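# Test four duct dampers and turn working ones green

## Task

Four duct dampers stand on the table, each behind its own status slider; some have a blade that has slipped off its shaft and jammed, which cannot be seen from outside. For each damper whose blade works, slide the cover of its status slider fully to the other end so the slider reads green; for each faulty one, leave the slider reading red. Every damper must still be standing behind its own slider at the end, and the result must hold by itself without the robot touching anything. Finish by opening the grippers and moving the arms away.

## Robot and tools

Robot: two six-joint arms (xArm 850 type), named left_arm and right_arm, each with a parallel two-finger gripper and a wrist camera. left_arm's base sits at (-0.028, +0.301, 0) m and right_arm's at (+0.032, -0.378, 0) m, both nearly unrotated. The names are labels only, not sides of any picture.

Scene frame: origin on the tabletop midway between the arms, +z up, +x outward over the table, left_arm on the +y side. All printed gripper positions (metres), orientations (quat_wxyz) and velocities (m/s, rad/s) use this frame. Printed hand positions can be somewhat wrong, especially when the arm is stretched far.

Gripper geometry: fingers point along the gripper's +z axis and move apart along its y axis. The reported end_effector_position is the pinch point between closed pads, roughly 2 cm short of the fingertips; closing pushes the tips about 10 mm further forward.

execute_actions takes "actions", a list holding zero or one item, plus optional "pictures" (true/false; pictures come by default).
- Empty list: no command, just returns the current state.
- Motion: {"rows": [...], "steps": n}, n from 1 to 15 (default 15), each step 1/30 s. Each row is applied for one step; if there are fewer rows than steps, the final row repeats.
- Wait: {"steps": n} without rows, n up to 300; returns after that many steps counted from the previous result, with your reply time included.
Each row is always 14 numbers covering both arms, even if one stays still: left_arm's waist, shoulder, elbow, forearm roll, wrist pitch, wrist roll, opening, then right_arm's seven in the same order. The six joint values are absolute target angles in radians, in the same form as the Joint positions line, not offsets. Ranges: waist -6.283 to 6.283, shoulder -2.304 to 2.304, elbow -4.224 to 0.061, forearm roll -6.283 to 6.283, wrist pitch -2.164 to 2.164, wrist roll -6.283 to 6.283. Opening is a unitless value from -1 (shut) to +1 (wide open, 0.084 m pad gap). A call is rejected, sending nothing, if a target exceeds a range end by over 0.010 rad and is also further out than that joint's last reading. True joint ends may differ from these by up to 0.010 rad; a target past the true end gets clipped, and a line "joint sent to its limit" may appear (possibly referring to an earlier, still-running action). No such line does not prove there is more travel.

Motion behaviour: joint targets move at most 3.14 rad/s, reaching that speed in 0.16 s, and all joints of an arm are timed to arrive together. Per step a target is kept within 0.623 rad of the measured angle, and if targets would shift the gripper more than 70 mm from where it is, they are scaled back. So big moves need several calls. Between calls the arms keep heading for the last row sent, until everything has nearly stopped (a blocked move counts as stopped) or a step is HELD; after that only a new action makes them continue or press harder.

Result lines: a state line per arm with pose and velocities; Joint positions and Joint velocities, one block per arm (six joints, then pad gap in m and m/s); grip_measured, the measured opening on the command scale; joint torques in column order, which are full drive outputs with offsets and noise, not pure contact forces. "joint command not followed" means a clearance check altered or blocked some joint targets; the rest of the row still ran. HELD marks steps where your row was partly or fully not sent.

Gripping: to hold something, command an opening well below grip_measured; the bigger the gap, the firmer the squeeze (about 24 N per pad max for items up to ~6 cm). Closing fast can push harder, sometimes until the fingers spring open. Commanding the read grip_measured still squeezes lightly.

Load limits (N m): waist 52.2, shoulder 52.2, elbow 43.5, forearm roll 23.4, wrist pitch 16.5, wrist roll 16.5, held weight included. Reaching one triggers a torque fault: the arm backs that joint off, freezes for 10 s, and drops the rest of the call. Holding loads heats motors; MOTOR HOT appears from 65 °C and at 80 °C the arm is braked until cool (OVER-TEMPERATURE FAULT). Avoid stops.

Cameras: cam_left_wrist (672x504) and cam_right_wrist (672x504), in that order, each riding on its hand; calibration (K, distortion, T_world_to_cam) was given and can be off by small amounts. zoom_image takes "camera" (one of those two names) and "region" [x0, y0, x1, y1] in pixels of that camera's latest image, top-left origin, at most 504x504; it returns a close-up and moves nothing.

read_manual(section="licences") returns only licence text. finished_scene takes "scene", the number of the current scene, ends it irreversibly and reports whether the job was done; the result must persist after ending. Replying with no tool call also ends things.

Avoid: knocking anything off the table, arms striking or pushing on each other, dropping or slamming objects, very hard pushes. Since damper faults are invisible, test each one (e.g. by trying to move its blade gently) before deciding about its slider.

Each tool is called after "Emit:" as a command line: name --argument value for each argument, lists and objects as JSON in quotes; but a table of rows of numbers goes row by row, as --pt "numbers of a row", without its own name.

## Session

Emit:
execute_actions --actions '[]'

Scene clock: 0.00 s of 6600.00 s.
left_arm: end_effector_position=(-0.1600, +0.8315, +0.2764) grip_measured=+1.00 end_effector_quat_wxyz=(+0.726, +0.138, +0.665, -0.109) end_effector_velocity=(-0.000, -0.000, +0.000) end_effector_angular_velocity=(-0.001, +0.000, -0.000) | right_arm: end_effector_position=(+0.5972, -0.1733, +0.2687) grip_measured=+1.00 end_effector_quat_wxyz=(-0.004, -0.112, +0.915, +0.388) end_effector_velocity=(+0.000, +0.000, +0.000) end_effector_angular_velocity=(+0.000, -0.001, +0.000)
Joint positions: left_arm=[ 2.105 -1.131 -1.715 -0.81  -2.083 -0.357  0.084] | right_arm=[ 0.014 -0.578 -1.222  0.993 -1.017  2.238  0.084]
Joint velocities: left_arm=[ 0.     0.     0.     0.    -0.    -0.001 -0.   ] | right_arm=[ 0.     0.001 -0.    -0.     0.     0.     0.   ]
Joint torques (N m, as the arm reports them, + toward a larger angle): no reading

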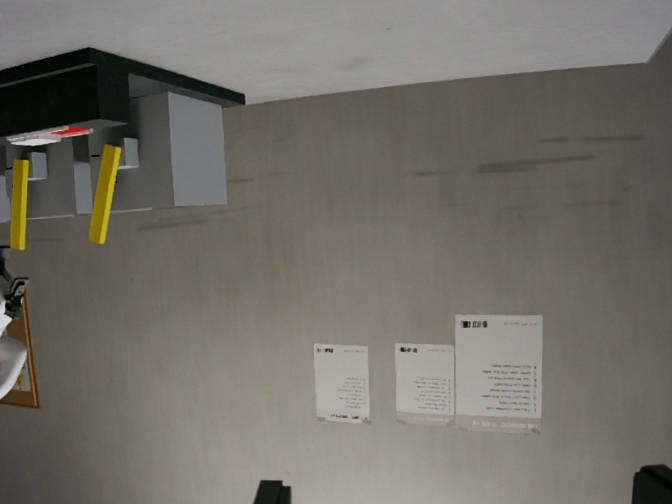

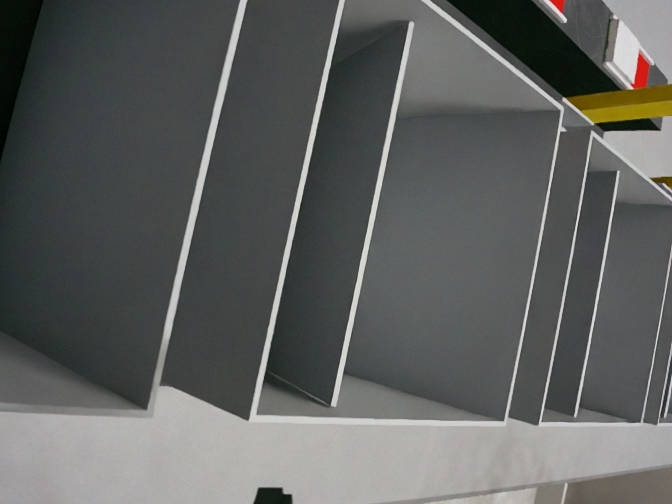

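Emit:
zoom_image --camera "cam_left_wrist" --region '[300, 300, 560, 450]'

Emit:
zoom_image --camera "cam_left_wrist" --region '[0, 30, 280, 270]'

Region (300, 300, 560, 450) of cam_left_wrist's 672x504 image, scaled by 1.938, with more detail than that image has; it fills the top 291 rows of this view, and the rest is white.

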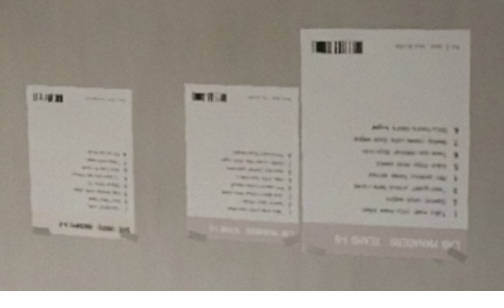

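Region (0, 30, 280, 270) of cam_left_wrist's 672x504 image, scaled by 1.800, with more detail than that image has; it fills the top 432 rows of this view, and the rest is white.

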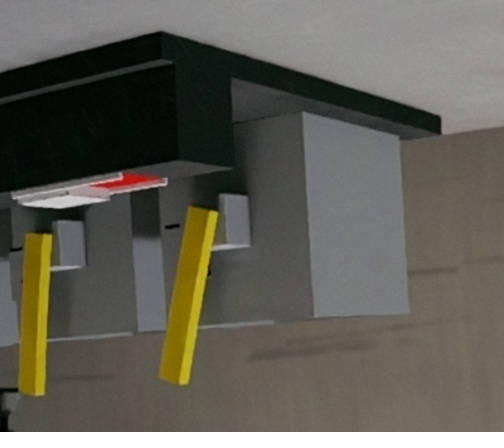

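Emit:
execute_actions --actions '[{"rows": [[-0.446, 0.604, -0.84, 0, -1.144, -0.45, 1, 0.41, 0.604, -0.84, 0, -1.144, 0.45, 1]], "steps": 15}]' --pictures false

Emit:
execute_actions --actions '[{"steps": 60}]'

Scene clock: 92.40 s of 6600.00 s.
left_arm: end_effector_position=(+0.0183, +0.7316, +0.2830) grip_measured=+1.00 end_effector_quat_wxyz=(+0.456, +0.339, +0.771, -0.289) end_effector_velocity=(+0.331, -0.282, +0.039) end_effector_angular_velocity=(+0.975, +1.034, -1.535) | right_arm: end_effector_position=(+0.4264, -0.1520, +0.3840) grip_measured=+1.00 end_effector_quat_wxyz=(+0.032, -0.607, +0.758, +0.236) end_effector_velocity=(-0.308, -0.139, +0.317) end_effector_angular_velocity=(-0.388, -1.535, +2.411)
Joint positions: left_arm=[ 1.7   -0.724 -1.313 -0.422 -1.675 -0.405  0.084] | right_arm=[ 0.238 -0.114 -1.006  0.528 -1.089  1.773  0.084]
Joint velocities: left_arm=[-1.113  1.11   0.946  0.843  1.062 -0.091 -0.   ] | right_arm=[ 0.412  1.302  0.396 -1.273 -0.132 -1.296 -0.   ]
Joint torques (N m, as the arm reports them, + toward a larger angle): left_arm=[ -4.49  53.79 -16.14  -2.03  -2.23  -0.38] | right_arm=[ -1.25  15.25 -24.54  -0.12  -0.59  -0.46]
Steps of this call (steps 1 to 90: nothing new was sent; then 88.90 s passed at rest; steps 91 to 105: all 15 steps of this action). Readings (joint positions):
91: left_arm=[2.105 -1.131 -1.715 -0.810 -2.083 -0.357] | right_arm=[0.014 -0.578 -1.222 0.993 -1.017 2.238]
92: left_arm=[2.102 -1.127 -1.710 -0.806 -2.078 -0.358] | right_arm=[0.016 -0.575 -1.219 0.989 -1.017 2.233]
94: left_arm=[2.059 -1.084 -1.662 -0.759 -2.030 -0.365] | right_arm=[0.045 -0.529 -1.188 0.941 -1.026 2.185]
98: left_arm=[1.936 -0.960 -1.542 -0.638 -1.910 -0.381] | right_arm=[0.124 -0.393 -1.115 0.806 -1.052 2.051]
105: the state above

Scene clock: 94.40 s of 6600.00 s.
left_arm: end_effector_position=(+0.2355, +0.1743, +0.5462) grip_measured=+1.00 end_effector_quat_wxyz=(+0.065, +0.989, +0.000, +0.134) end_effector_velocity=(-0.001, -0.001, +0.000) end_effector_angular_velocity=(-0.000, -0.001, -0.007) | right_arm: end_effector_position=(+0.2955, -0.2509, +0.5464) grip_measured=+1.00 end_effector_quat_wxyz=(-0.065, +0.989, -0.000, +0.135) end_effector_velocity=(-0.000, -0.000, +0.000) end_effector_angular_velocity=(+0.000, -0.000, +0.000)
Joint positions: left_arm=[-0.445  0.604 -0.84   0.    -1.144 -0.45   0.084] | right_arm=[ 0.41   0.604 -0.84   0.    -1.144  0.45   0.084]
Joint velocities: left_arm=[-0.006  0.002  0.    -0.     0.     0.001 -0.   ] | right_arm=[-0.  0.  0. -0. -0. -0. -0.]
Joint torques (N m, as the arm reports them, + toward a larger angle): left_arm=[ -4.08  -0.18 -19.53  -0.4    0.18  -0.26] | right_arm=[ -0.3    3.62 -24.65  -1.57   0.27  -0.05]
Steps of this call (steps 1 to 60: the robot went on to your last target). Readings (joint positions):
1: left_arm=[1.662 -0.687 -1.282 -0.395 -1.640 -0.408] | right_arm=[0.251 -0.070 -0.994 0.487 -1.093 1.729]
2: left_arm=[1.624 -0.648 -1.253 -0.368 -1.607 -0.410] | right_arm=[0.264 -0.026 -0.982 0.448 -1.097 1.685]
4: left_arm=[1.545 -0.570 -1.198 -0.320 -1.545 -0.416] | right_arm=[0.286 0.063 -0.960 0.380 -1.104 1.595]
8: left_arm=[1.386 -0.411 -1.109 -0.240 -1.445 -0.424] | right_arm=[0.325 0.237 -0.922 0.258 -1.117 1.391]
60: the state above
camera_calibration (this result's frames):
cam_left_wrist: T_world_to_cam=[[-0.0233182, -0.990058, 0.138712, 0.134955], [-0.96587, -0.013493, -0.258675, 0.439344], [0.257975, -0.140009, -0.955953, 0.618762], [0, 0, 0, 1]] pos_world=[0.267872, 0.226174, 0.686434]
cam_right_wrist: T_world_to_cam=[[0.00722142, -0.990849, -0.134785, -0.14404], [-0.968387, 0.0266806, -0.248022, 0.488971], [0.249349, 0.132315, -0.959332, 0.618386], [0, 0, 0, 1]] pos_world=[0.320359, -0.23759, 0.695099]

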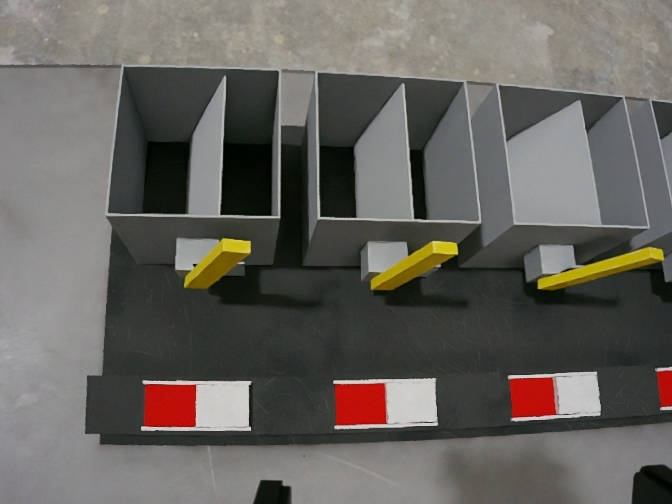

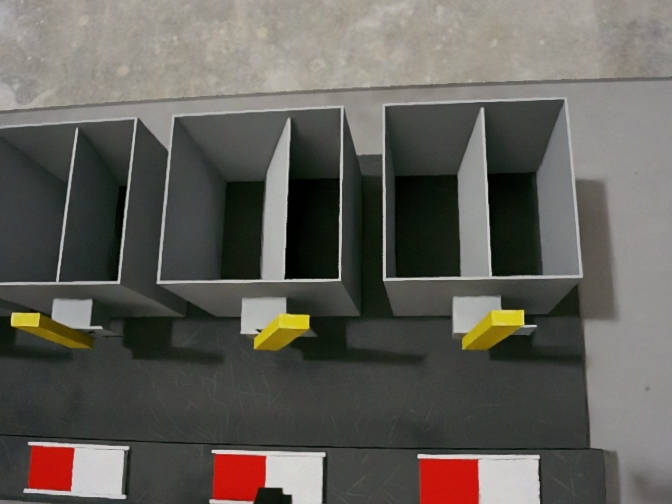

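Emit:
zoom_image --camera "cam_right_wrist" --region '[400, 260, 620, 400]'

Emit:
zoom_image --camera "cam_left_wrist" --region '[80, 210, 300, 450]'

Region (400, 260, 620, 400) of cam_right_wrist's 672x504 image, scaled by 2.291, with more detail than that image has; it fills the top 321 rows of this view, and the rest is white.

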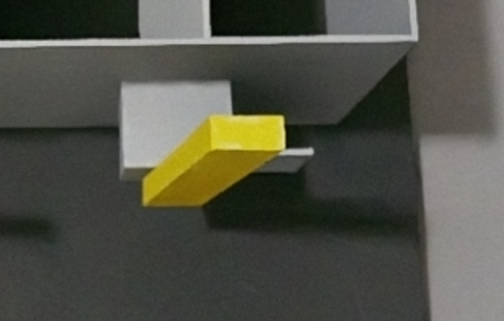

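Region (80, 210, 300, 450) of cam_left_wrist's 672x504 image, scaled by 2.100, with more detail than that image has; it fills the left 462 columns of this view, and the rest is white.

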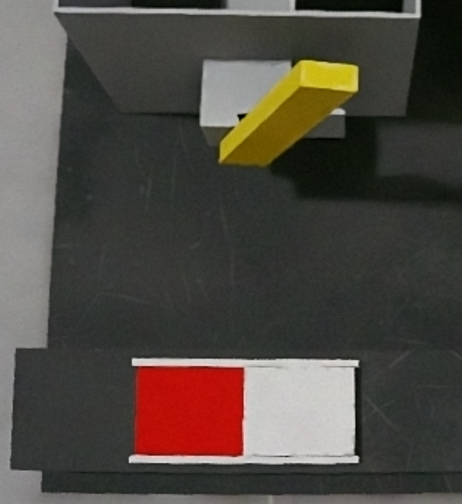

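Emit:
execute_actions --actions '[{"rows": [[-0.0552, -0.098, -0.7762, 0, -0.6782, -0.0592, -1, 0.6242, -0.1859, -0.8766, 0, -0.6908, 0.6642, -1]], "steps": 15}]' --pictures false

Emit:
execute_actions --actions '[{"steps": 20}]'

Scene clock: 214.90 s of 6600.00 s.
left_arm: end_effector_position=(+0.3630, +0.2203, +0.3883) grip_measured=-1.00 end_effector_quat_wxyz=(+0.012, +0.998, +0.000, +0.058) end_effector_velocity=(+0.193, +0.185, -0.429) end_effector_angular_velocity=(+0.155, +0.429, +0.004) | right_arm: end_effector_position=(+0.3834, -0.1457, +0.4003) grip_measured=-1.00 end_effector_quat_wxyz=(-0.036, +0.998, -0.000, +0.055) end_effector_velocity=(+0.103, +0.212, -0.430) end_effector_angular_velocity=(-0.231, +0.416, +0.002)
Joint positions: left_arm=[-0.2    0.17  -0.8    0.    -0.851 -0.204  0.   ] | right_arm=[ 0.545  0.127 -0.863  0.    -0.859  0.585  0.   ]
Joint velocities: left_arm=[ 0.551 -1.017  0.091  0.     0.656  0.551  0.   ] | right_arm=[ 0.284 -1.121 -0.047 -0.     0.599  0.285  0.   ]
Joint torques (N m, as the arm reports them, + toward a larger angle): left_arm=[ -3.91  19.27 -19.59  -0.34  -0.45  -0.3 ] | right_arm=[ -3.28  13.34 -24.55  -2.23  -0.15  -0.63]
Steps of this call (steps 1 to 15: the robot went on to your last target; steps 16 to 90: nothing new was sent; then 117.00 s passed at rest; steps 91 to 105: all 15 steps of this action). Readings (joint positions):
91: left_arm=[-0.446 0.604 -0.840 -0.000 -1.144 -0.450] | right_arm=[0.410 0.604 -0.840 -0.000 -1.144 0.450]
92: left_arm=[-0.443 0.601 -0.840 -0.000 -1.140 -0.447] | right_arm=[0.411 0.600 -0.841 -0.000 -1.140 0.452]
94: left_arm=[-0.413 0.555 -0.838 -0.000 -1.103 -0.415] | right_arm=[0.429 0.553 -0.846 -0.000 -1.104 0.469]
98: left_arm=[-0.331 0.411 -0.822 -0.000 -1.007 -0.335] | right_arm=[0.477 0.395 -0.852 0.000 -1.002 0.517]
105: the state above

Scene clock: 215.57 s of 6600.00 s.
left_arm: end_effector_position=(+0.3937, +0.2762, +0.2704) grip_measured=-1.00 end_effector_quat_wxyz=(+0.000, +1.000, -0.000, +0.000) end_effector_velocity=(-0.002, +0.001, -0.004) end_effector_angular_velocity=(+0.001, +0.008, +0.002) | right_arm: end_effector_position=(+0.3940, -0.0950, +0.2705) grip_measured=-1.00 end_effector_quat_wxyz=(-0.000, +1.000, -0.000, +0.000) end_effector_velocity=(-0.001, -0.000, -0.004) end_effector_angular_velocity=(-0.005, +0.006, +0.001)
Joint positions: left_arm=[-0.055 -0.097 -0.776 -0.    -0.678 -0.059  0.   ] | right_arm=[ 0.624 -0.185 -0.877 -0.    -0.691  0.664  0.   ]
Joint velocities: left_arm=[ 0.002 -0.006  0.003  0.     0.    -0.     0.   ] | right_arm=[ 0.001 -0.007  0.002  0.     0.001  0.001  0.   ]
Joint torques (N m, as the arm reports them, + toward a larger angle): left_arm=[ -3.79  26.81 -18.51  -0.66  -0.42  -0.34] | right_arm=[  0.31  22.55 -23.47  -2.57  -0.19  -0.29]
Steps of this call (steps 1 to 20: the robot went on to your last target). Readings (joint positions):
1: left_arm=[-0.182 0.136 -0.797 0.000 -0.829 -0.186] | right_arm=[0.554 0.090 -0.865 0.000 -0.839 0.594]
2: left_arm=[-0.164 0.102 -0.794 0.000 -0.807 -0.168] | right_arm=[0.564 0.053 -0.866 0.000 -0.819 0.604]
4: left_arm=[-0.127 0.035 -0.788 0.000 -0.764 -0.131] | right_arm=[0.582 -0.021 -0.869 0.000 -0.779 0.622]
8: left_arm=[-0.065 -0.081 -0.776 0.000 -0.692 -0.071] | right_arm=[0.616 -0.156 -0.874 0.000 -0.708 0.656]
20: the state above
camera_calibration (this result's frames):
cam_left_wrist: T_world_to_cam=[[-0.0038312, -0.999922, 0.0119289, 0.307098], [-0.999967, 0.00391656, 0.00714034, 0.458983], [-0.0071865, -0.0119011, -0.999903, 0.409436], [0, 0, 0, 1]] pos_world=[0.463087, 0.310149, 0.402456]
cam_right_wrist: T_world_to_cam=[[-0.0116995, -0.999924, -0.00396117, -0.0563354], [-0.999792, 0.0116315, 0.0167651, 0.45113], [-0.0167177, 0.00415649, -0.999852, 0.412145], [0, 0, 0, 1]] pos_world=[0.457267, -0.0632915, 0.404298]

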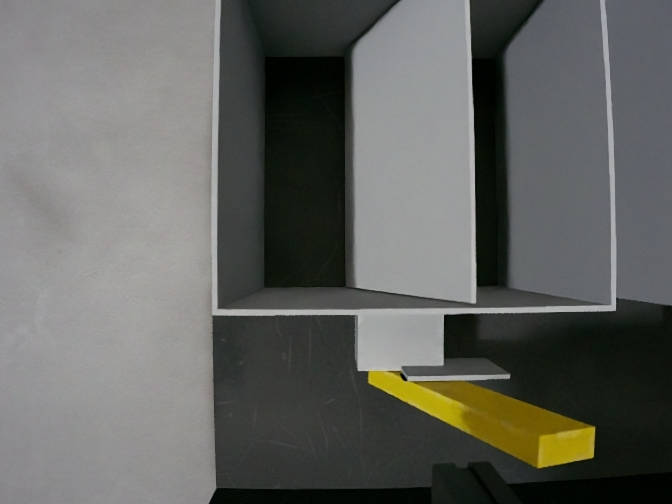

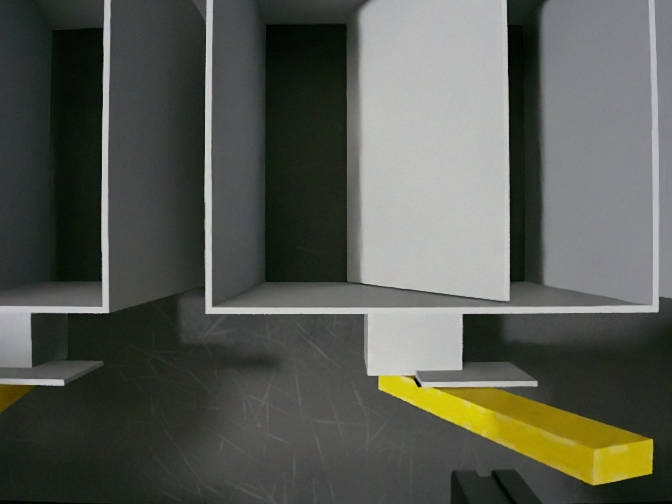

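Emit:
execute_actions --actions '[{"rows": [[-0.0552, -0.198, -0.7305, 0, -0.5325, -0.0592, -1, 0.6242, -0.2791, -0.833, 0, -0.5539, 0.6642, -1]], "steps": 15}]'

Scene clock: 225.33 s of 6600.00 s.
left_arm: end_effector_position=(+0.3939, +0.2763, +0.2116) grip_measured=-1.00 end_effector_quat_wxyz=(+0.000, +1.000, +0.000, +0.001) end_effector_velocity=(-0.002, +0.000, -0.003) end_effector_angular_velocity=(+0.000, +0.006, +0.001) | right_arm: end_effector_position=(+0.3941, -0.0949, +0.2115) grip_measured=-1.00 end_effector_quat_wxyz=(-0.000, +1.000, -0.000, +0.000) end_effector_velocity=(-0.001, -0.001, -0.003) end_effector_angular_velocity=(-0.003, +0.003, +0.001)
Joint positions: left_arm=[-0.055 -0.197 -0.731  0.    -0.533 -0.059  0.   ] | right_arm=[ 0.624 -0.278 -0.834  0.    -0.554  0.664  0.   ]
Joint velocities: left_arm=[-0.    -0.004  0.002 -0.     0.001 -0.001  0.   ] | right_arm=[ 0.    -0.004  0.003 -0.     0.002 -0.001  0.   ]
Joint torques (N m, as the arm reports them, + toward a larger angle): left_arm=[ -4.2   29.6  -16.8   -0.71  -0.38  -0.29] | right_arm=[  0.11  17.65 -21.72  -2.8   -0.03  -0.43]
Steps of this call (steps 1 to 15: the robot went on to your last target; steps 16 to 90: nothing new was sent; then 6.27 s passed at rest; steps 91 to 105: all 15 steps of this action). Readings (joint positions):
91: left_arm=[-0.055 -0.098 -0.776 0.000 -0.678 -0.059] | right_arm=[0.624 -0.186 -0.877 0.000 -0.691 0.664]
92: left_arm=[-0.055 -0.100 -0.775 0.000 -0.673 -0.059] | right_arm=[0.624 -0.188 -0.876 0.000 -0.686 0.664]
94: left_arm=[-0.055 -0.132 -0.763 0.000 -0.623 -0.059] | right_arm=[0.624 -0.220 -0.863 0.000 -0.636 0.664]
98: left_arm=[-0.055 -0.196 -0.730 -0.000 -0.542 -0.059] | right_arm=[0.624 -0.277 -0.832 -0.000 -0.562 0.664]
105: the state above
camera_calibration (this result's frames):
cam_left_wrist: T_world_to_cam=[[-0.00365922, -0.999922, 0.0119365, 0.307834], [-0.99997, 0.00374099, 0.00683539, 0.459717], [-0.00687951, -0.0119111, -0.999905, 0.350489], [0, 0, 0, 1]] pos_world=[0.463241, 0.310265, 0.343639]
cam_right_wrist: T_world_to_cam=[[-0.0115945, -0.999925, -0.00404653, -0.0564185], [-0.999795, 0.0115256, 0.0166698, 0.452218], [-0.0166219, 0.00423897, -0.999853, 0.353162], [0, 0, 0, 1]] pos_world=[0.457341, -0.0631233, 0.345343]

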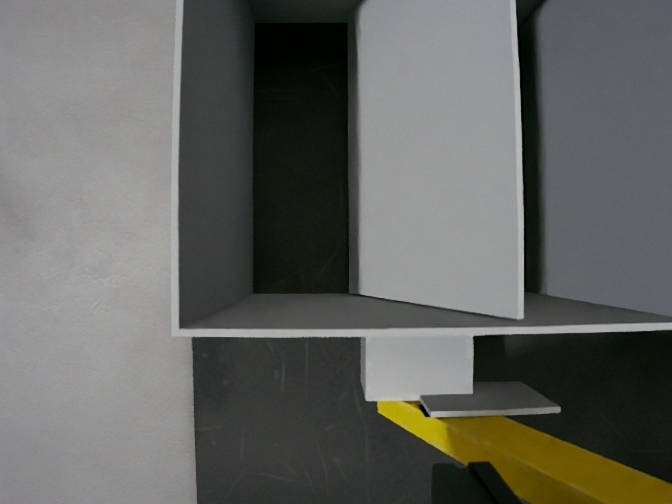

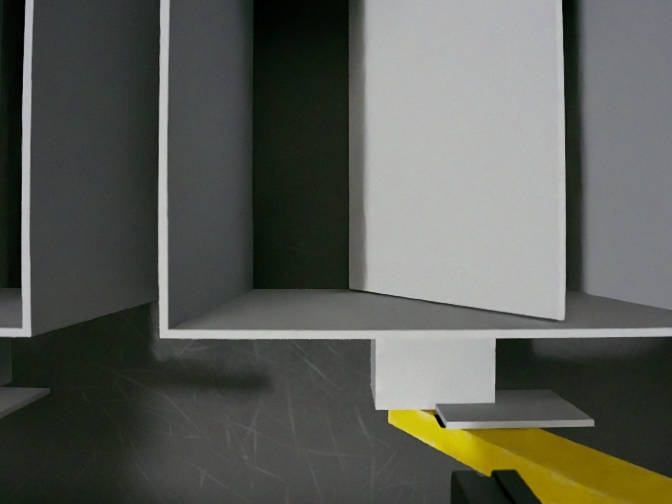

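Emit:
execute_actions --actions '[{"rows": [ [-0.0616,-0.1986,-0.7312,0,-0.5326,-0.0656,-1, 0.6194,-0.2756,-0.8285,0,-0.5529,0.6594,-1], [-0.0679,-0.1992,-0.7320,0,-0.5328,-0.0719,-1, 0.6145,-0.2721,-0.8240,0,-0.5519,0.6545,-1], [-0.0743,-0.1997,-0.7327,0,-0.5329,-0.0783,-1, 0.6097,-0.2686,-0.8195,0,-0.5509,0.6497,-1], [-0.0807,-0.2003,-0.7334,0,-0.5331,-0.0847,-1, 0.6048,-0.2651,-0.8150,0,-0.5499,0.6448,-1], [-0.0870,-0.2009,-0.7341,0,-0.5332,-0.0910,-1, 0.6000,-0.2616,-0.8105,0,-0.5489,0.6400,-1], [-0.0934,-0.2015,-0.7349,0,-0.5334,-0.0974,-1, 0.5951,-0.2581,-0.8060,0,-0.5479,0.6351,-1], [-0.0998,-0.2021,-0.7356,0,-0.5335,-0.1038,-1, 0.5903,-0.2545,-0.8014,0,-0.5469,0.6303,-1], [-0.1061,-0.2027,-0.7363,0,-0.5336,-0.1101,-1, 0.5854,-0.2510,-0.7969,0,-0.5459,0.6254,-1], [-0.1125,-0.2032,-0.7370,0,-0.5338,-0.1165,-1, 0.5806,-0.2475,-0.7924,0,-0.5449,0.6206,-1], [-0.1189,-0.2038,-0.7378,0,-0.5339,-0.1229,-1, 0.5757,-0.2440,-0.7879,0,-0.5439,0.6157,-1], [-0.1252,-0.2044,-0.7385,0,-0.5341,-0.1292,-1, 0.5709,-0.2405,-0.7834,0,-0.5429,0.6109,-1], [-0.1316,-0.2050,-0.7392,0,-0.5342,-0.1356,-1, 0.5660,-0.2370,-0.7789,0,-0.5419,0.6060,-1] ], "steps": 15}]'

Scene clock: 264.93 s of 6600.00 s.
left_arm: end_effector_position=(+0.3937, +0.2448, +0.2111) grip_measured=-1.00 end_effector_quat_wxyz=(+0.000, +1.000, -0.000, +0.000) end_effector_velocity=(-0.001, -0.021, -0.000) end_effector_angular_velocity=(+0.000, +0.001, +0.004) | right_arm: end_effector_position=(+0.3940, -0.1265, +0.2111) grip_measured=-1.00 end_effector_quat_wxyz=(-0.000, +1.000, -0.000, +0.000) end_effector_velocity=(-0.001, -0.021, -0.001) end_effector_angular_velocity=(-0.002, +0.002, +0.002)
Joint positions: left_arm=[-0.129 -0.205 -0.739 -0.    -0.534 -0.133  0.   ] | right_arm=[ 0.568 -0.238 -0.781 -0.    -0.542  0.608  0.   ]
Joint velocities: left_arm=[-0.049 -0.004 -0.004  0.    -0.001 -0.053  0.   ] | right_arm=[-0.037  0.026  0.034 -0.     0.006 -0.039  0.   ]
Joint torques (N m, as the arm reports them, + toward a larger angle): left_arm=[ -2.07  30.16 -16.76  -1.06  -0.45  -0.2 ] | right_arm=[  4.98  18.69 -20.4   -2.31  -0.25  -0.29]
Steps of this call (steps 1 to 15: the robot went on to your last target; steps 16 to 90: nothing new was sent; then 36.10 s passed at rest; steps 91 to 105: all 15 steps of this action). Readings (joint positions):
91: left_arm=[-0.055 -0.198 -0.731 0.000 -0.533 -0.059] | right_arm=[0.624 -0.279 -0.833 0.000 -0.554 0.664]
92: left_arm=[-0.057 -0.198 -0.731 0.000 -0.533 -0.061] | right_arm=[0.623 -0.278 -0.832 0.000 -0.553 0.663]
94: left_arm=[-0.066 -0.199 -0.732 0.000 -0.533 -0.070] | right_arm=[0.616 -0.273 -0.825 0.000 -0.552 0.656]
98: left_arm=[-0.090 -0.201 -0.735 0.000 -0.533 -0.094] | right_arm=[0.597 -0.260 -0.808 0.000 -0.548 0.637]
105: the state above
camera_calibration (this result's frames):
cam_left_wrist: T_world_to_cam=[[-0.0041588, -0.999921, 0.0119003, 0.276563], [-0.99996, 0.00425187, 0.00780599, 0.459256], [-0.00785597, -0.0118673, -0.999899, 0.349993], [0, 0, 0, 1]] pos_world=[0.463138, 0.278742, 0.343081]
cam_right_wrist: T_world_to_cam=[[-0.0119716, -0.999921, -0.00370887, -0.0879565], [-0.999784, 0.0119068, 0.0170371, 0.452473], [-0.0169916, 0.00391203, -0.999848, 0.35302], [0, 0, 0, 1]] pos_world=[0.45732, -0.0947181, 0.344932]

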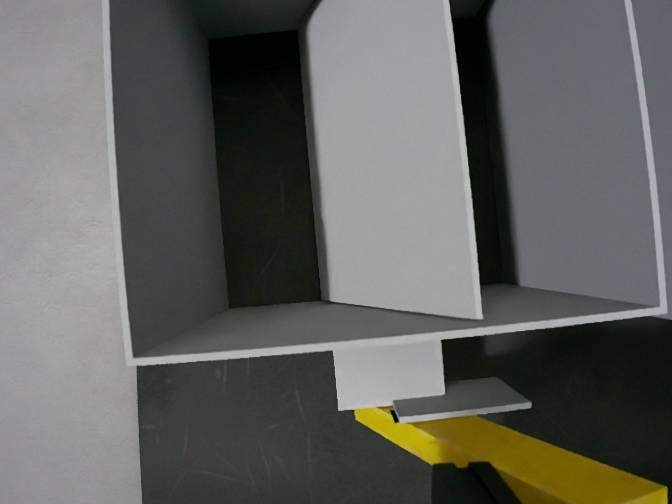

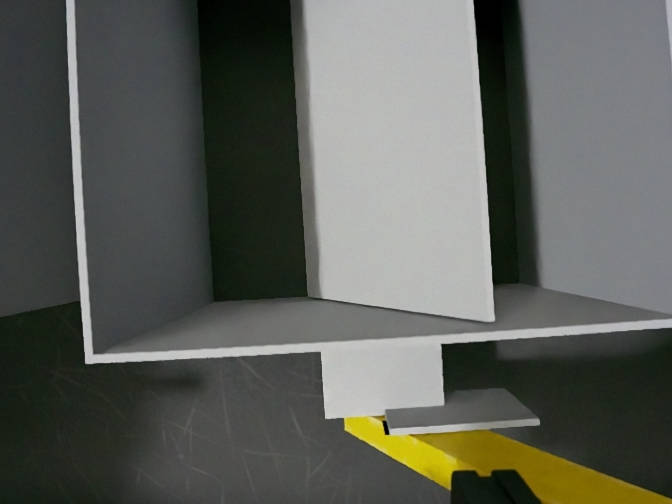

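Emit:
execute_actions --actions '[{"rows": [ [-0.1346,-0.1293,-1.0318,0,-0.9025,-0.1386,-1, 0.4918,-0.1333,-1.0362,0,-0.903,0.5318,-1], [-0.1346,-0.1293,-1.0318,0,-0.9025,-0.1386,-1, 0.4918,-0.1333,-1.0362,0,-0.903,0.5318,-1], [-0.1346,-0.1293,-1.0318,0,-0.9025,-0.1386,-1, 0.4918,-0.1333,-1.0362,0,-0.903,0.5318,-1], [-0.1346,-0.1293,-1.0318,0,-0.9025,-0.1386,-1, 0.4918,-0.1333,-1.0362,0,-0.903,0.5318,-1], [-0.1346,-0.1293,-1.0318,0,-0.9025,-0.1386,-1, 0.4918,-0.1333,-1.0362,0,-0.903,0.5318,-1], [-0.1346,-0.1293,-1.0318,0,-0.9025,-0.1386,-1, 0.4918,-0.1333,-1.0362,0,-0.903,0.5318,-1], [-0.1346,-0.1293,-1.0318,0,-0.9025,-0.1386,-1, 0.4918,-0.1333,-1.0362,0,-0.903,0.5318,-1], [-0.1346,-0.1293,-1.0318,0,-0.9025,-0.1386,-1, 0.4918,-0.1333,-1.0362,0,-0.903,0.5318,-1], [-0.1346,-0.1293,-1.0318,0,-0.9025,-0.1386,0.52, 0.4918,-0.1333,-1.0362,0,-0.903,0.5318,0.52] ], "steps": 15}]' --pictures false

Emit:
execute_actions --actions '[{"steps": 12}]'

Scene clock: 351.37 s of 6600.00 s.
left_arm: end_effector_position=(+0.4452, +0.2353, +0.3589) grip_measured=-0.07 end_effector_quat_wxyz=(+0.000, +1.000, +0.000, +0.001) end_effector_velocity=(-0.017, +0.002, -0.005) end_effector_angular_velocity=(+0.011, +0.087, +0.000) | right_arm: end_effector_position=(+0.4453, -0.1347, +0.3587) grip_measured=+0.07 end_effector_quat_wxyz=(-0.000, +1.000, -0.000, +0.000) end_effector_velocity=(-0.012, -0.011, +0.000) end_effector_angular_velocity=(-0.038, +0.063, +0.007)
Joint positions: left_arm=[-0.135 -0.129 -1.029  0.    -0.898 -0.139  0.041] | right_arm=[ 0.493 -0.134 -1.034 -0.    -0.899  0.533  0.047]
Joint velocities: left_arm=[-0.    -0.015 -0.006 -0.002 -0.078  0.     0.183] | right_arm=[-0.007 -0.005 -0.007 -0.001 -0.075 -0.014  0.211]
Joint torques (N m, as the arm reports them, + toward a larger angle): left_arm=[ -4.29  28.92 -18.85  -0.71  -0.06  -0.28] | right_arm=[  0.86  19.06 -23.36  -1.99  -0.37  -0.1 ]
Steps of this call (steps 1 to 15: the robot went on to your last target; steps 16 to 90: nothing new was sent; then 82.93 s passed at rest; steps 91 to 105: all 15 steps of this action). Readings (joint positions):
91: left_arm=[-0.132 -0.205 -0.739 -0.000 -0.534 -0.136] | right_arm=[0.566 -0.237 -0.779 -0.000 -0.542 0.606]
92: left_arm=[-0.132 -0.204 -0.742 -0.000 -0.540 -0.136] | right_arm=[0.565 -0.236 -0.781 -0.000 -0.547 0.605]
94: left_arm=[-0.132 -0.196 -0.779 -0.000 -0.592 -0.136] | right_arm=[0.555 -0.223 -0.814 -0.000 -0.600 0.594]
98: left_arm=[-0.133 -0.161 -0.908 -0.000 -0.746 -0.137] | right_arm=[0.523 -0.177 -0.928 -0.000 -0.752 0.563]
105: the state above

Scene clock: 351.77 s of 6600.00 s.
left_arm: end_effector_position=(+0.4450, +0.2353, +0.3598) grip_measured=+0.51 end_effector_quat_wxyz=(-0.000, +1.000, +0.000, -0.000) end_effector_velocity=(+0.001, -0.000, +0.001) end_effector_angular_velocity=(-0.000, -0.003, -0.001) | right_arm: end_effector_position=(+0.4452, -0.1351, +0.3598) grip_measured=+0.51 end_effector_quat_wxyz=(+0.000, +1.000, -0.000, -0.000) end_effector_velocity=(+0.001, +0.000, +0.001) end_effector_angular_velocity=(+0.002, -0.003, +0.000)
Joint positions: left_arm=[-0.135 -0.129 -1.031 -0.    -0.902 -0.139  0.065] | right_arm=[ 0.492 -0.133 -1.036 -0.    -0.903  0.532  0.066]
Joint velocities: left_arm=[-0.     0.001 -0.002  0.     0.     0.001  0.   ] | right_arm=[-0.     0.001 -0.002  0.     0.    -0.    -0.   ]
Joint torques (N m, as the arm reports them, + toward a larger angle): left_arm=[ -4.1   30.84 -19.36  -0.48  -0.4   -0.27] | right_arm=[  1.55  20.11 -24.94  -1.37  -0.37  -0.37]
Steps of this call (steps 1 to 12: the robot went on to your last target). Readings (joint positions):
1: left_arm=[-0.135 -0.130 -1.029 -0.000 -0.900 -0.139] | right_arm=[0.492 -0.134 -1.034 -0.000 -0.901 0.532]
2: left_arm=[-0.135 -0.130 -1.029 -0.000 -0.901 -0.139] | right_arm=[0.492 -0.134 -1.034 -0.000 -0.902 0.532]
4: left_arm=[-0.135 -0.130 -1.030 -0.000 -0.902 -0.139] | right_arm=[0.492 -0.134 -1.034 -0.000 -0.902 0.532]
8: left_arm=[-0.135 -0.130 -1.031 -0.000 -0.902 -0.139] | right_arm=[0.492 -0.134 -1.035 -0.000 -0.903 0.532]
12: the state above
camera_calibration (this result's frames):
cam_left_wrist: T_world_to_cam=[[-0.00362914, -0.999923, 0.0118295, 0.265322], [-0.999958, 0.00372823, 0.00836538, 0.50937], [-0.00840884, -0.0117987, -0.999895, 0.499204], [0, 0, 0, 1]] pos_world=[0.514509, 0.269293, 0.491752]
cam_right_wrist: T_world_to_cam=[[-0.0115502, -0.999928, -0.00322027, -0.0958011], [-0.999776, 0.0114912, 0.0177913, 0.500921], [-0.017753, 0.00342504, -0.999837, 0.502834], [0, 0, 0, 1]] pos_world=[0.508629, -0.103273, 0.493531]

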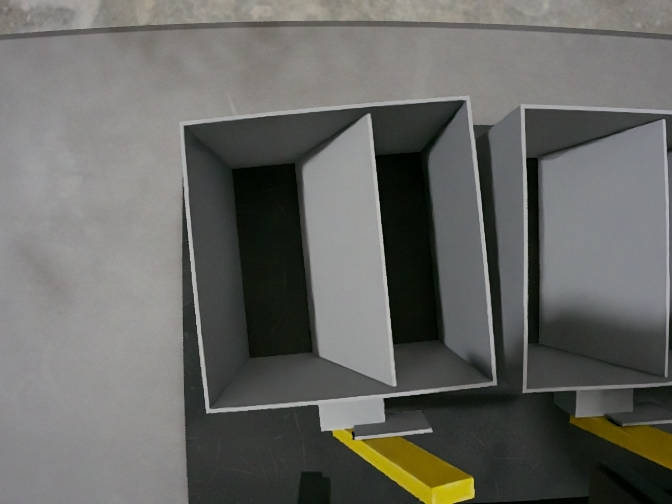

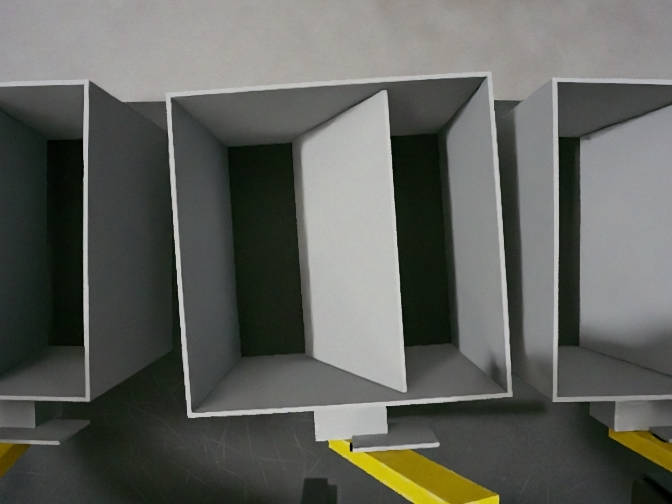

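Emit:
execute_actions --actions '[{"rows": [[-0.1359,-0.5167,-1.1819,0,-0.6652,-0.1399,-1, 0.3835,-0.4813,-1.1291,0,-0.6478,0.4235,-1]], "steps": 15}]' --pictures false

Emit:
execute_actions --actions '[{"steps": 12}]'

Scene clock: 453.57 s of 6600.00 s.
left_arm: end_effector_position=(+0.5375, +0.2217, +0.2164) grip_measured=-1.00 end_effector_quat_wxyz=(-0.000, +1.000, +0.000, -0.003) end_effector_velocity=(+0.041, -0.006, -0.010) end_effector_angular_velocity=(-0.010, -0.075, +0.001) | right_arm: end_effector_position=(+0.5385, -0.1493, +0.2171) grip_measured=-1.00 end_effector_quat_wxyz=(+0.001, +1.000, -0.001, -0.001) end_effector_velocity=(+0.036, +0.008, -0.003) end_effector_angular_velocity=(+0.033, -0.071, +0.014)
Joint positions: left_arm=[-0.136 -0.513 -1.177 -0.    -0.669 -0.14   0.   ] | right_arm=[ 0.385 -0.478 -1.126 -0.    -0.652  0.425  0.   ]
Joint velocities: left_arm=[ 0.    -0.064 -0.071  0.     0.069 -0.001  0.   ] | right_arm=[-0.013 -0.041 -0.054  0.002  0.066 -0.029  0.   ]
Joint torques (N m, as the arm reports them, + toward a larger angle): left_arm=[ -3.62  57.42 -19.91  -0.82  -0.51  -0.3 ] | right_arm=[ -0.73  32.64 -22.47  -2.63  -0.12  -0.39]
Steps of this call (steps 1 to 15: the robot went on to your last target; steps 16 to 90: nothing new was sent; then 98.30 s passed at rest; steps 91 to 105: all 15 steps of this action). Readings (joint positions):
91: left_arm=[-0.135 -0.129 -1.032 -0.000 -0.902 -0.139] | right_arm=[0.492 -0.133 -1.036 0.000 -0.903 0.532]
92: left_arm=[-0.135 -0.133 -1.034 -0.000 -0.900 -0.139] | right_arm=[0.491 -0.137 -1.038 0.000 -0.899 0.530]
94: left_arm=[-0.135 -0.179 -1.055 0.000 -0.869 -0.139] | right_arm=[0.476 -0.183 -1.053 0.000 -0.863 0.515]
98: left_arm=[-0.135 -0.335 -1.112 0.000 -0.775 -0.139] | right_arm=[0.432 -0.326 -1.088 0.000 -0.761 0.472]
105: the state above

Scene clock: 453.97 s of 6600.00 s.
left_arm: end_effector_position=(+0.5402, +0.2213, +0.2163) grip_measured=-1.00 end_effector_quat_wxyz=(+0.000, +1.000, +0.000, +0.000) end_effector_velocity=(-0.000, -0.000, -0.002) end_effector_angular_velocity=(+0.000, +0.002, +0.000) | right_arm: end_effector_position=(+0.5403, -0.1491, +0.2163) grip_measured=-1.00 end_effector_quat_wxyz=(-0.000, +1.000, -0.000, +0.000) end_effector_velocity=(-0.000, -0.001, -0.002) end_effector_angular_velocity=(-0.001, +0.003, -0.001)
Joint positions: left_arm=[-0.136 -0.516 -1.182  0.    -0.665 -0.14   0.   ] | right_arm=[ 0.384 -0.481 -1.129  0.    -0.648  0.424  0.   ]
Joint velocities: left_arm=[-0.    -0.003  0.     0.     0.001 -0.     0.   ] | right_arm=[-0.001 -0.004  0.    -0.     0.001  0.     0.   ]
Joint torques (N m, as the arm reports them, + toward a larger angle): left_arm=[ -3.79  44.1  -18.47  -0.62  -0.34  -0.31] | right_arm=[ -0.17  25.34 -23.21  -2.35   0.05  -0.32]
Steps of this call (steps 1 to 12: the robot went on to your last target). Readings (joint positions):
1: left_arm=[-0.136 -0.514 -1.180 -0.000 -0.668 -0.140] | right_arm=[0.384 -0.478 -1.128 -0.000 -0.650 0.424]
2: left_arm=[-0.136 -0.514 -1.181 -0.000 -0.667 -0.140] | right_arm=[0.384 -0.479 -1.129 0.000 -0.649 0.424]
4: left_arm=[-0.136 -0.514 -1.182 0.000 -0.666 -0.140] | right_arm=[0.384 -0.479 -1.129 0.000 -0.648 0.424]
8: left_arm=[-0.136 -0.516 -1.182 0.000 -0.666 -0.140] | right_arm=[0.384 -0.480 -1.129 0.000 -0.648 0.424]
12: the state above
camera_calibration (this result's frames):
cam_left_wrist: T_world_to_cam=[[-0.00363641, -0.999922, 0.0119231, 0.253342], [-0.999964, 0.00372757, 0.00763201, 0.605941], [-0.00767586, -0.0118949, -0.9999, 0.355941], [0, 0, 0, 1]] pos_world=[0.609573, 0.255297, 0.34826]
cam_right_wrist: T_world_to_cam=[[-0.0115093, -0.999927, -0.00360993, -0.109037], [-0.999788, 0.011446, 0.0170874, 0.598879], [-0.0170448, 0.00380583, -0.999847, 0.360737], [0, 0, 0, 1]] pos_world=[0.603646, -0.117257, 0.350055]

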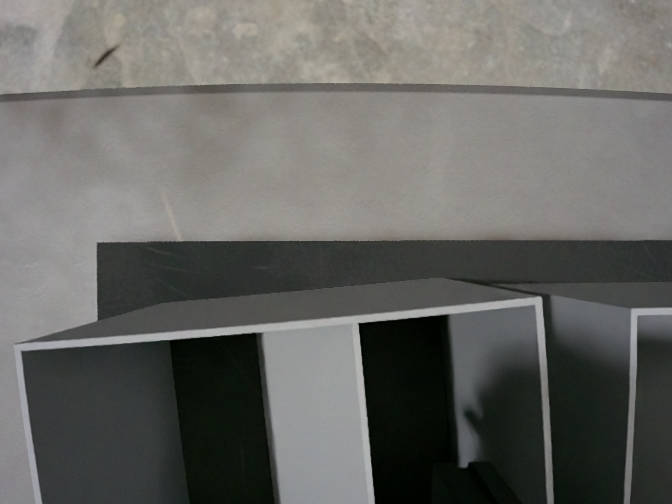

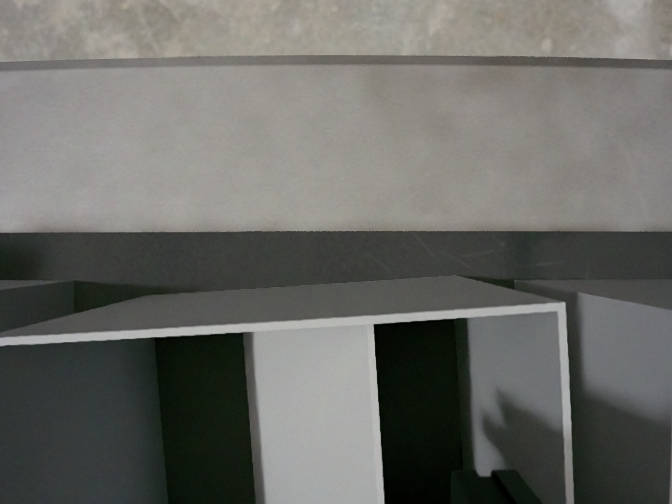

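Emit:
execute_actions --actions '[{"rows": [ [-0.1359,-0.5246,-1.1796,0,-0.6550,-0.1399,-1, 0.3835,-0.4894,-1.1268,0,-0.6374,0.4235,-1], [-0.1359,-0.5325,-1.1773,0,-0.6448,-0.1399,-1, 0.3835,-0.4976,-1.1245,0,-0.6269,0.4235,-1], [-0.1359,-0.5403,-1.1750,0,-0.6347,-0.1399,-1, 0.3835,-0.5057,-1.1222,0,-0.6165,0.4235,-1], [-0.1359,-0.5482,-1.1727,0,-0.6245,-0.1399,-1, 0.3835,-0.5138,-1.1199,0,-0.6061,0.4235,-1], [-0.1359,-0.5561,-1.1704,0,-0.6143,-0.1399,-1, 0.3835,-0.5220,-1.1176,0,-0.5956,0.4235,-1], [-0.1359,-0.5640,-1.1681,0,-0.6041,-0.1399,-1, 0.3835,-0.5301,-1.1153,0,-0.5852,0.4235,-1], [-0.1359,-0.5718,-1.1658,0,-0.5940,-0.1399,-1, 0.3835,-0.5382,-1.1130,0,-0.5748,0.4235,-1], [-0.1359,-0.5797,-1.1635,0,-0.5838,-0.1399,-1, 0.3835,-0.5464,-1.1107,0,-0.5643,0.4235,-1] ], "steps": 15}]'

Scene clock: 475.17 s of 6600.00 s.
left_arm: end_effector_position=(+0.5403, +0.2213, +0.1735) grip_measured=-1.00 end_effector_quat_wxyz=(+0.000, +1.000, +0.000, +0.000) end_effector_velocity=(+0.005, -0.001, +0.004) end_effector_angular_velocity=(-0.002, -0.017, -0.001) | right_arm: end_effector_position=(+0.5405, -0.1491, +0.1734) grip_measured=-1.00 end_effector_quat_wxyz=(-0.000, +1.000, -0.000, +0.000) end_effector_velocity=(+0.003, +0.002, +0.001) end_effector_angular_velocity=(+0.005, -0.010, +0.000)
Joint positions: left_arm=[-0.136 -0.579 -1.164  0.    -0.584 -0.14   0.   ] | right_arm=[ 0.384 -0.546 -1.111  0.    -0.565  0.424  0.   ]
Joint velocities: left_arm=[ 0.     0.003 -0.006  0.     0.009  0.001  0.   ] | right_arm=[ 0.    -0.001 -0.004  0.     0.008 -0.     0.   ]
Joint torques (N m, as the arm reports them, + toward a larger angle): left_arm=[ -4.04  44.59 -17.39  -0.74  -0.4   -0.28] | right_arm=[  2.65  28.91 -21.95  -1.62  -0.07  -0.23]
Steps of this call (steps 1 to 15: the robot went on to your last target; steps 16 to 90: nothing new was sent; then 17.70 s passed at rest; steps 91 to 105: all 15 steps of this action). Readings (joint positions):
91: left_arm=[-0.136 -0.517 -1.182 0.000 -0.665 -0.140] | right_arm=[0.384 -0.481 -1.129 0.000 -0.648 0.424]
92: left_arm=[-0.136 -0.518 -1.182 0.000 -0.662 -0.140] | right_arm=[0.384 -0.483 -1.129 0.000 -0.645 0.424]
94: left_arm=[-0.136 -0.529 -1.179 0.000 -0.648 -0.140] | right_arm=[0.384 -0.494 -1.126 0.000 -0.630 0.423]
98: left_arm=[-0.136 -0.560 -1.169 -0.000 -0.610 -0.140] | right_arm=[0.383 -0.526 -1.116 -0.000 -0.591 0.423]
105: the state above
camera_calibration (this result's frames):
cam_left_wrist: T_world_to_cam=[[-0.00364578, -0.999922, 0.0119358, 0.25384], [-0.999965, 0.00373569, 0.0075193, 0.606382], [-0.00756331, -0.011908, -0.9999, 0.313128], [0, 0, 0, 1]] pos_world=[0.609655, 0.255283, 0.305507]
cam_right_wrist: T_world_to_cam=[[-0.0115912, -0.999926, -0.00361829, -0.109168], [-0.999788, 0.0115278, 0.0170672, 0.599732], [-0.0170242, 0.00381536, -0.999848, 0.3179], [0, 0, 0, 1]] pos_world=[0.603751, -0.117286, 0.307221]

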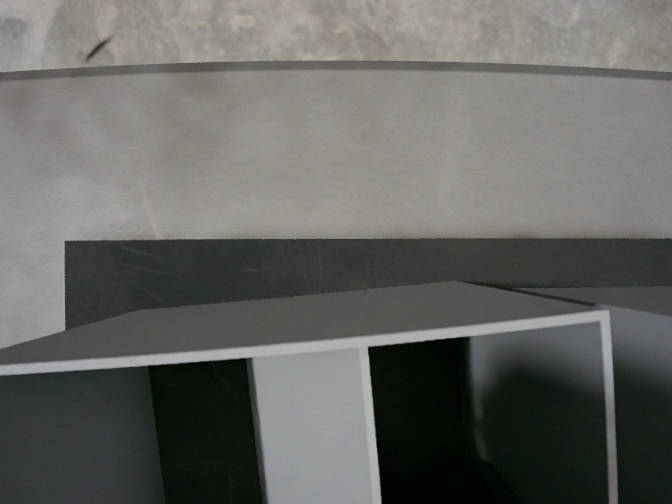

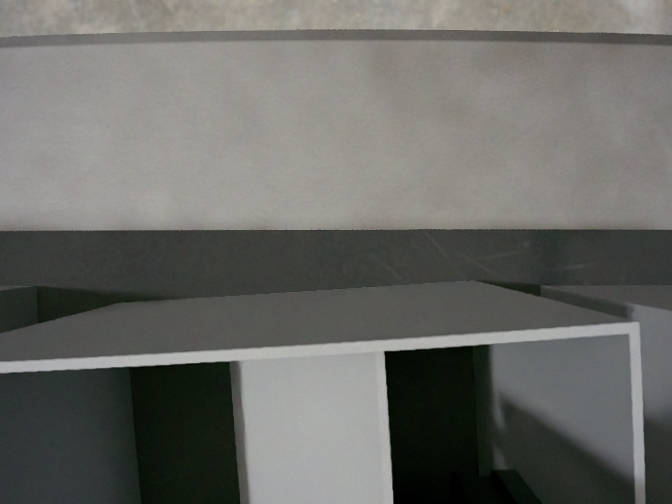

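Emit:
execute_actions --actions '[{"rows": [ [-0.1359,-0.5797,-1.1635,0,-0.5838,-0.1399,-0.9, 0.3835,-0.5464,-1.1107,0,-0.5643,0.4235,-0.9], [-0.1359,-0.5797,-1.1635,0,-0.5838,-0.1399,-0.82, 0.3835,-0.5464,-1.1107,0,-0.5643,0.4235,-0.82], [-0.1359,-0.5797,-1.1635,0,-0.5838,-0.1399,-0.75, 0.3835,-0.5464,-1.1107,0,-0.5643,0.4235,-0.75], [-0.1359,-0.5797,-1.1635,0,-0.5838,-0.1399,-0.7, 0.3835,-0.5464,-1.1107,0,-0.5643,0.4235,-0.7], [-0.1359,-0.5797,-1.1635,0,-0.5838,-0.1399,-0.65, 0.3835,-0.5464,-1.1107,0,-0.5643,0.4235,-0.65], [-0.1359,-0.5797,-1.1635,0,-0.5838,-0.1399,-0.6, 0.3835,-0.5464,-1.1107,0,-0.5643,0.4235,-0.6], [-0.1359,-0.5797,-1.1635,0,-0.5838,-0.1399,-0.55, 0.3835,-0.5464,-1.1107,0,-0.5643,0.4235,-0.55], [-0.1359,-0.5797,-1.1635,0,-0.5838,-0.1399,-0.5, 0.3835,-0.5464,-1.1107,0,-0.5643,0.4235,-0.5], [-0.1359,-0.5797,-1.1635,0,-0.5838,-0.1399,-0.45, 0.3835,-0.5464,-1.1107,0,-0.5643,0.4235,-0.45], [-0.1359,-0.5797,-1.1635,0,-0.5838,-0.1399,-0.4, 0.3835,-0.5464,-1.1107,0,-0.5643,0.4235,-0.4], [-0.1359,-0.5797,-1.1635,0,-0.5838,-0.1399,-0.35, 0.3835,-0.5464,-1.1107,0,-0.5643,0.4235,-0.35], [-0.1359,-0.5797,-1.1635,0,-0.5838,-0.1399,-0.3, 0.3835,-0.5464,-1.1107,0,-0.5643,0.4235,-0.3], [-0.1359,-0.5797,-1.1635,0,-0.5838,-0.1399,-0.25, 0.3835,-0.5464,-1.1107,0,-0.5643,0.4235,-0.25], [-0.1359,-0.5797,-1.1635,0,-0.5838,-0.1399,-0.2, 0.3835,-0.5464,-1.1107,0,-0.5643,0.4235,-0.2] ], "steps": 15}]' --pictures false

Emit:
execute_actions --actions '[{"steps": 10}]'

Scene clock: 496.87 s of 6600.00 s.
left_arm: end_effector_position=(+0.5398, +0.2215, +0.1728) grip_measured=-0.23 end_effector_quat_wxyz=(-0.000, +1.000, +0.000, -0.000) end_effector_velocity=(+0.001, -0.003, +0.001) end_effector_angular_velocity=(-0.002, -0.003, -0.002) | right_arm: end_effector_position=(+0.5403, -0.1492, +0.1730) grip_measured=-0.56 end_effector_quat_wxyz=(+0.000, +1.000, -0.000, -0.000) end_effector_velocity=(-0.000, +0.000, +0.000) end_effector_angular_velocity=(+0.000, -0.000, -0.001)
Joint positions: left_arm=[-0.136 -0.58  -1.163  0.    -0.584 -0.14   0.034] | right_arm=[ 0.384 -0.546 -1.111 -0.    -0.564  0.423  0.019]
Joint velocities: left_arm=[-0.004 -0.    -0.002 -0.002  0.002 -0.     0.011] | right_arm=[ 0.     0.    -0.     0.    -0.     0.001 -0.   ]
Joint torques (N m, as the arm reports them, + toward a larger angle): left_arm=[ -4.81  47.04 -18.22  -1.02  -0.22  -0.28] | right_arm=[  1.05  28.49 -21.79  -0.44   0.17  -0.13]
Steps of this call (steps 1 to 15: the robot went on to your last target; steps 16 to 90: nothing new was sent; then 18.20 s passed at rest; steps 91 to 105: all 15 steps of this action). Readings (joint positions):
91: left_arm=[-0.136 -0.580 -1.164 -0.000 -0.584 -0.140] | right_arm=[0.384 -0.546 -1.111 0.000 -0.564 0.424]
92: left_arm=[-0.136 -0.580 -1.164 0.000 -0.584 -0.140] | right_arm=[0.383 -0.546 -1.111 -0.000 -0.564 0.424]
94: left_arm=[-0.136 -0.580 -1.163 0.000 -0.584 -0.140] | right_arm=[0.383 -0.546 -1.111 -0.000 -0.564 0.424]
98: left_arm=[-0.136 -0.580 -1.164 -0.000 -0.584 -0.140] | right_arm=[0.383 -0.546 -1.111 -0.000 -0.565 0.423]
105: the state above

Scene clock: 497.20 s of 6600.00 s.
left_arm: end_effector_position=(+0.5399, +0.2214, +0.1729) grip_measured=-0.22 end_effector_quat_wxyz=(-0.000, +1.000, +0.000, -0.000) end_effector_velocity=(-0.000, -0.000, +0.000) end_effector_angular_velocity=(+0.000, +0.001, +0.000) | right_arm: end_effector_position=(+0.5403, -0.1492, +0.1730) grip_measured=-0.56 end_effector_quat_wxyz=(+0.000, +1.000, -0.000, -0.000) end_effector_velocity=(-0.000, +0.000, -0.000) end_effector_angular_velocity=(-0.000, +0.000, -0.001)
Joint positions: left_arm=[-0.136 -0.58  -1.163  0.    -0.584 -0.14   0.034] | right_arm=[ 0.384 -0.546 -1.111 -0.    -0.564  0.423  0.019]
Joint velocities: left_arm=[-0.     0.     0.    -0.    -0.001 -0.    -0.   ] | right_arm=[ 0.    -0.001 -0.     0.     0.     0.001  0.   ]
Joint torques (N m, as the arm reports them, + toward a larger angle): left_arm=[ -6.19  47.75 -19.06  -1.2    0.07  -0.27] | right_arm=[ -1.86  24.3  -23.22  -2.43   0.07   0.11]
Steps of this call (steps 1 to 10: the robot went on to your last target). Readings (joint positions):
1: left_arm=[-0.136 -0.580 -1.163 0.000 -0.584 -0.140] | right_arm=[0.384 -0.546 -1.111 -0.000 -0.564 0.423]
2: left_arm=[-0.136 -0.580 -1.163 0.000 -0.584 -0.140] | right_arm=[0.384 -0.546 -1.111 -0.000 -0.564 0.423]
4: left_arm=[-0.136 -0.580 -1.163 0.000 -0.584 -0.140] | right_arm=[0.384 -0.546 -1.111 -0.000 -0.564 0.423]
8: left_arm=[-0.136 -0.580 -1.163 0.000 -0.584 -0.140] | right_arm=[0.384 -0.546 -1.111 -0.000 -0.564 0.423]
10: the state above
camera_calibration (this result's frames):
cam_left_wrist: T_world_to_cam=[[-0.00362373, -0.999924, 0.0117929, 0.253925], [-0.999957, 0.00372423, 0.00851149, 0.605865], [-0.00855476, -0.0117615, -0.999894, 0.313013], [0, 0, 0, 1]] pos_world=[0.609437, 0.255331, 0.304828]
cam_right_wrist: T_world_to_cam=[[-0.0115707, -0.999927, -0.00343103, -0.109279], [-0.999781, 0.0115091, 0.0174605, 0.599521], [-0.0174198, 0.00363231, -0.999842, 0.317662], [0, 0, 0, 1]] pos_world=[0.603659, -0.117325, 0.306769]

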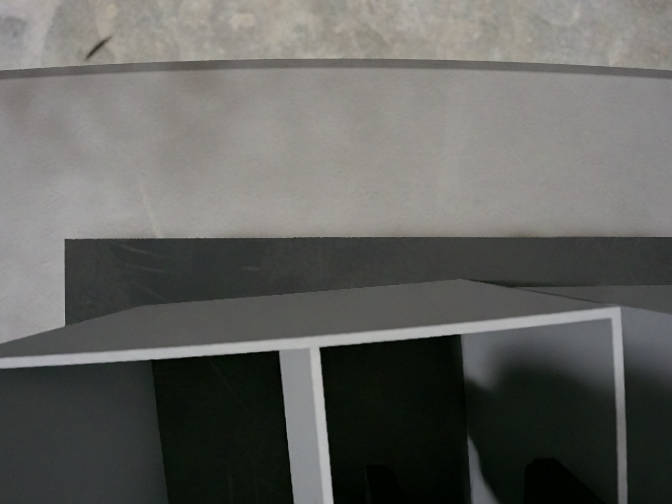

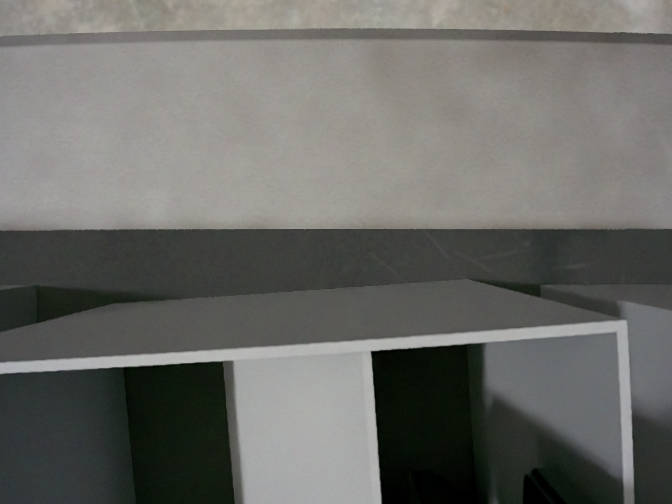

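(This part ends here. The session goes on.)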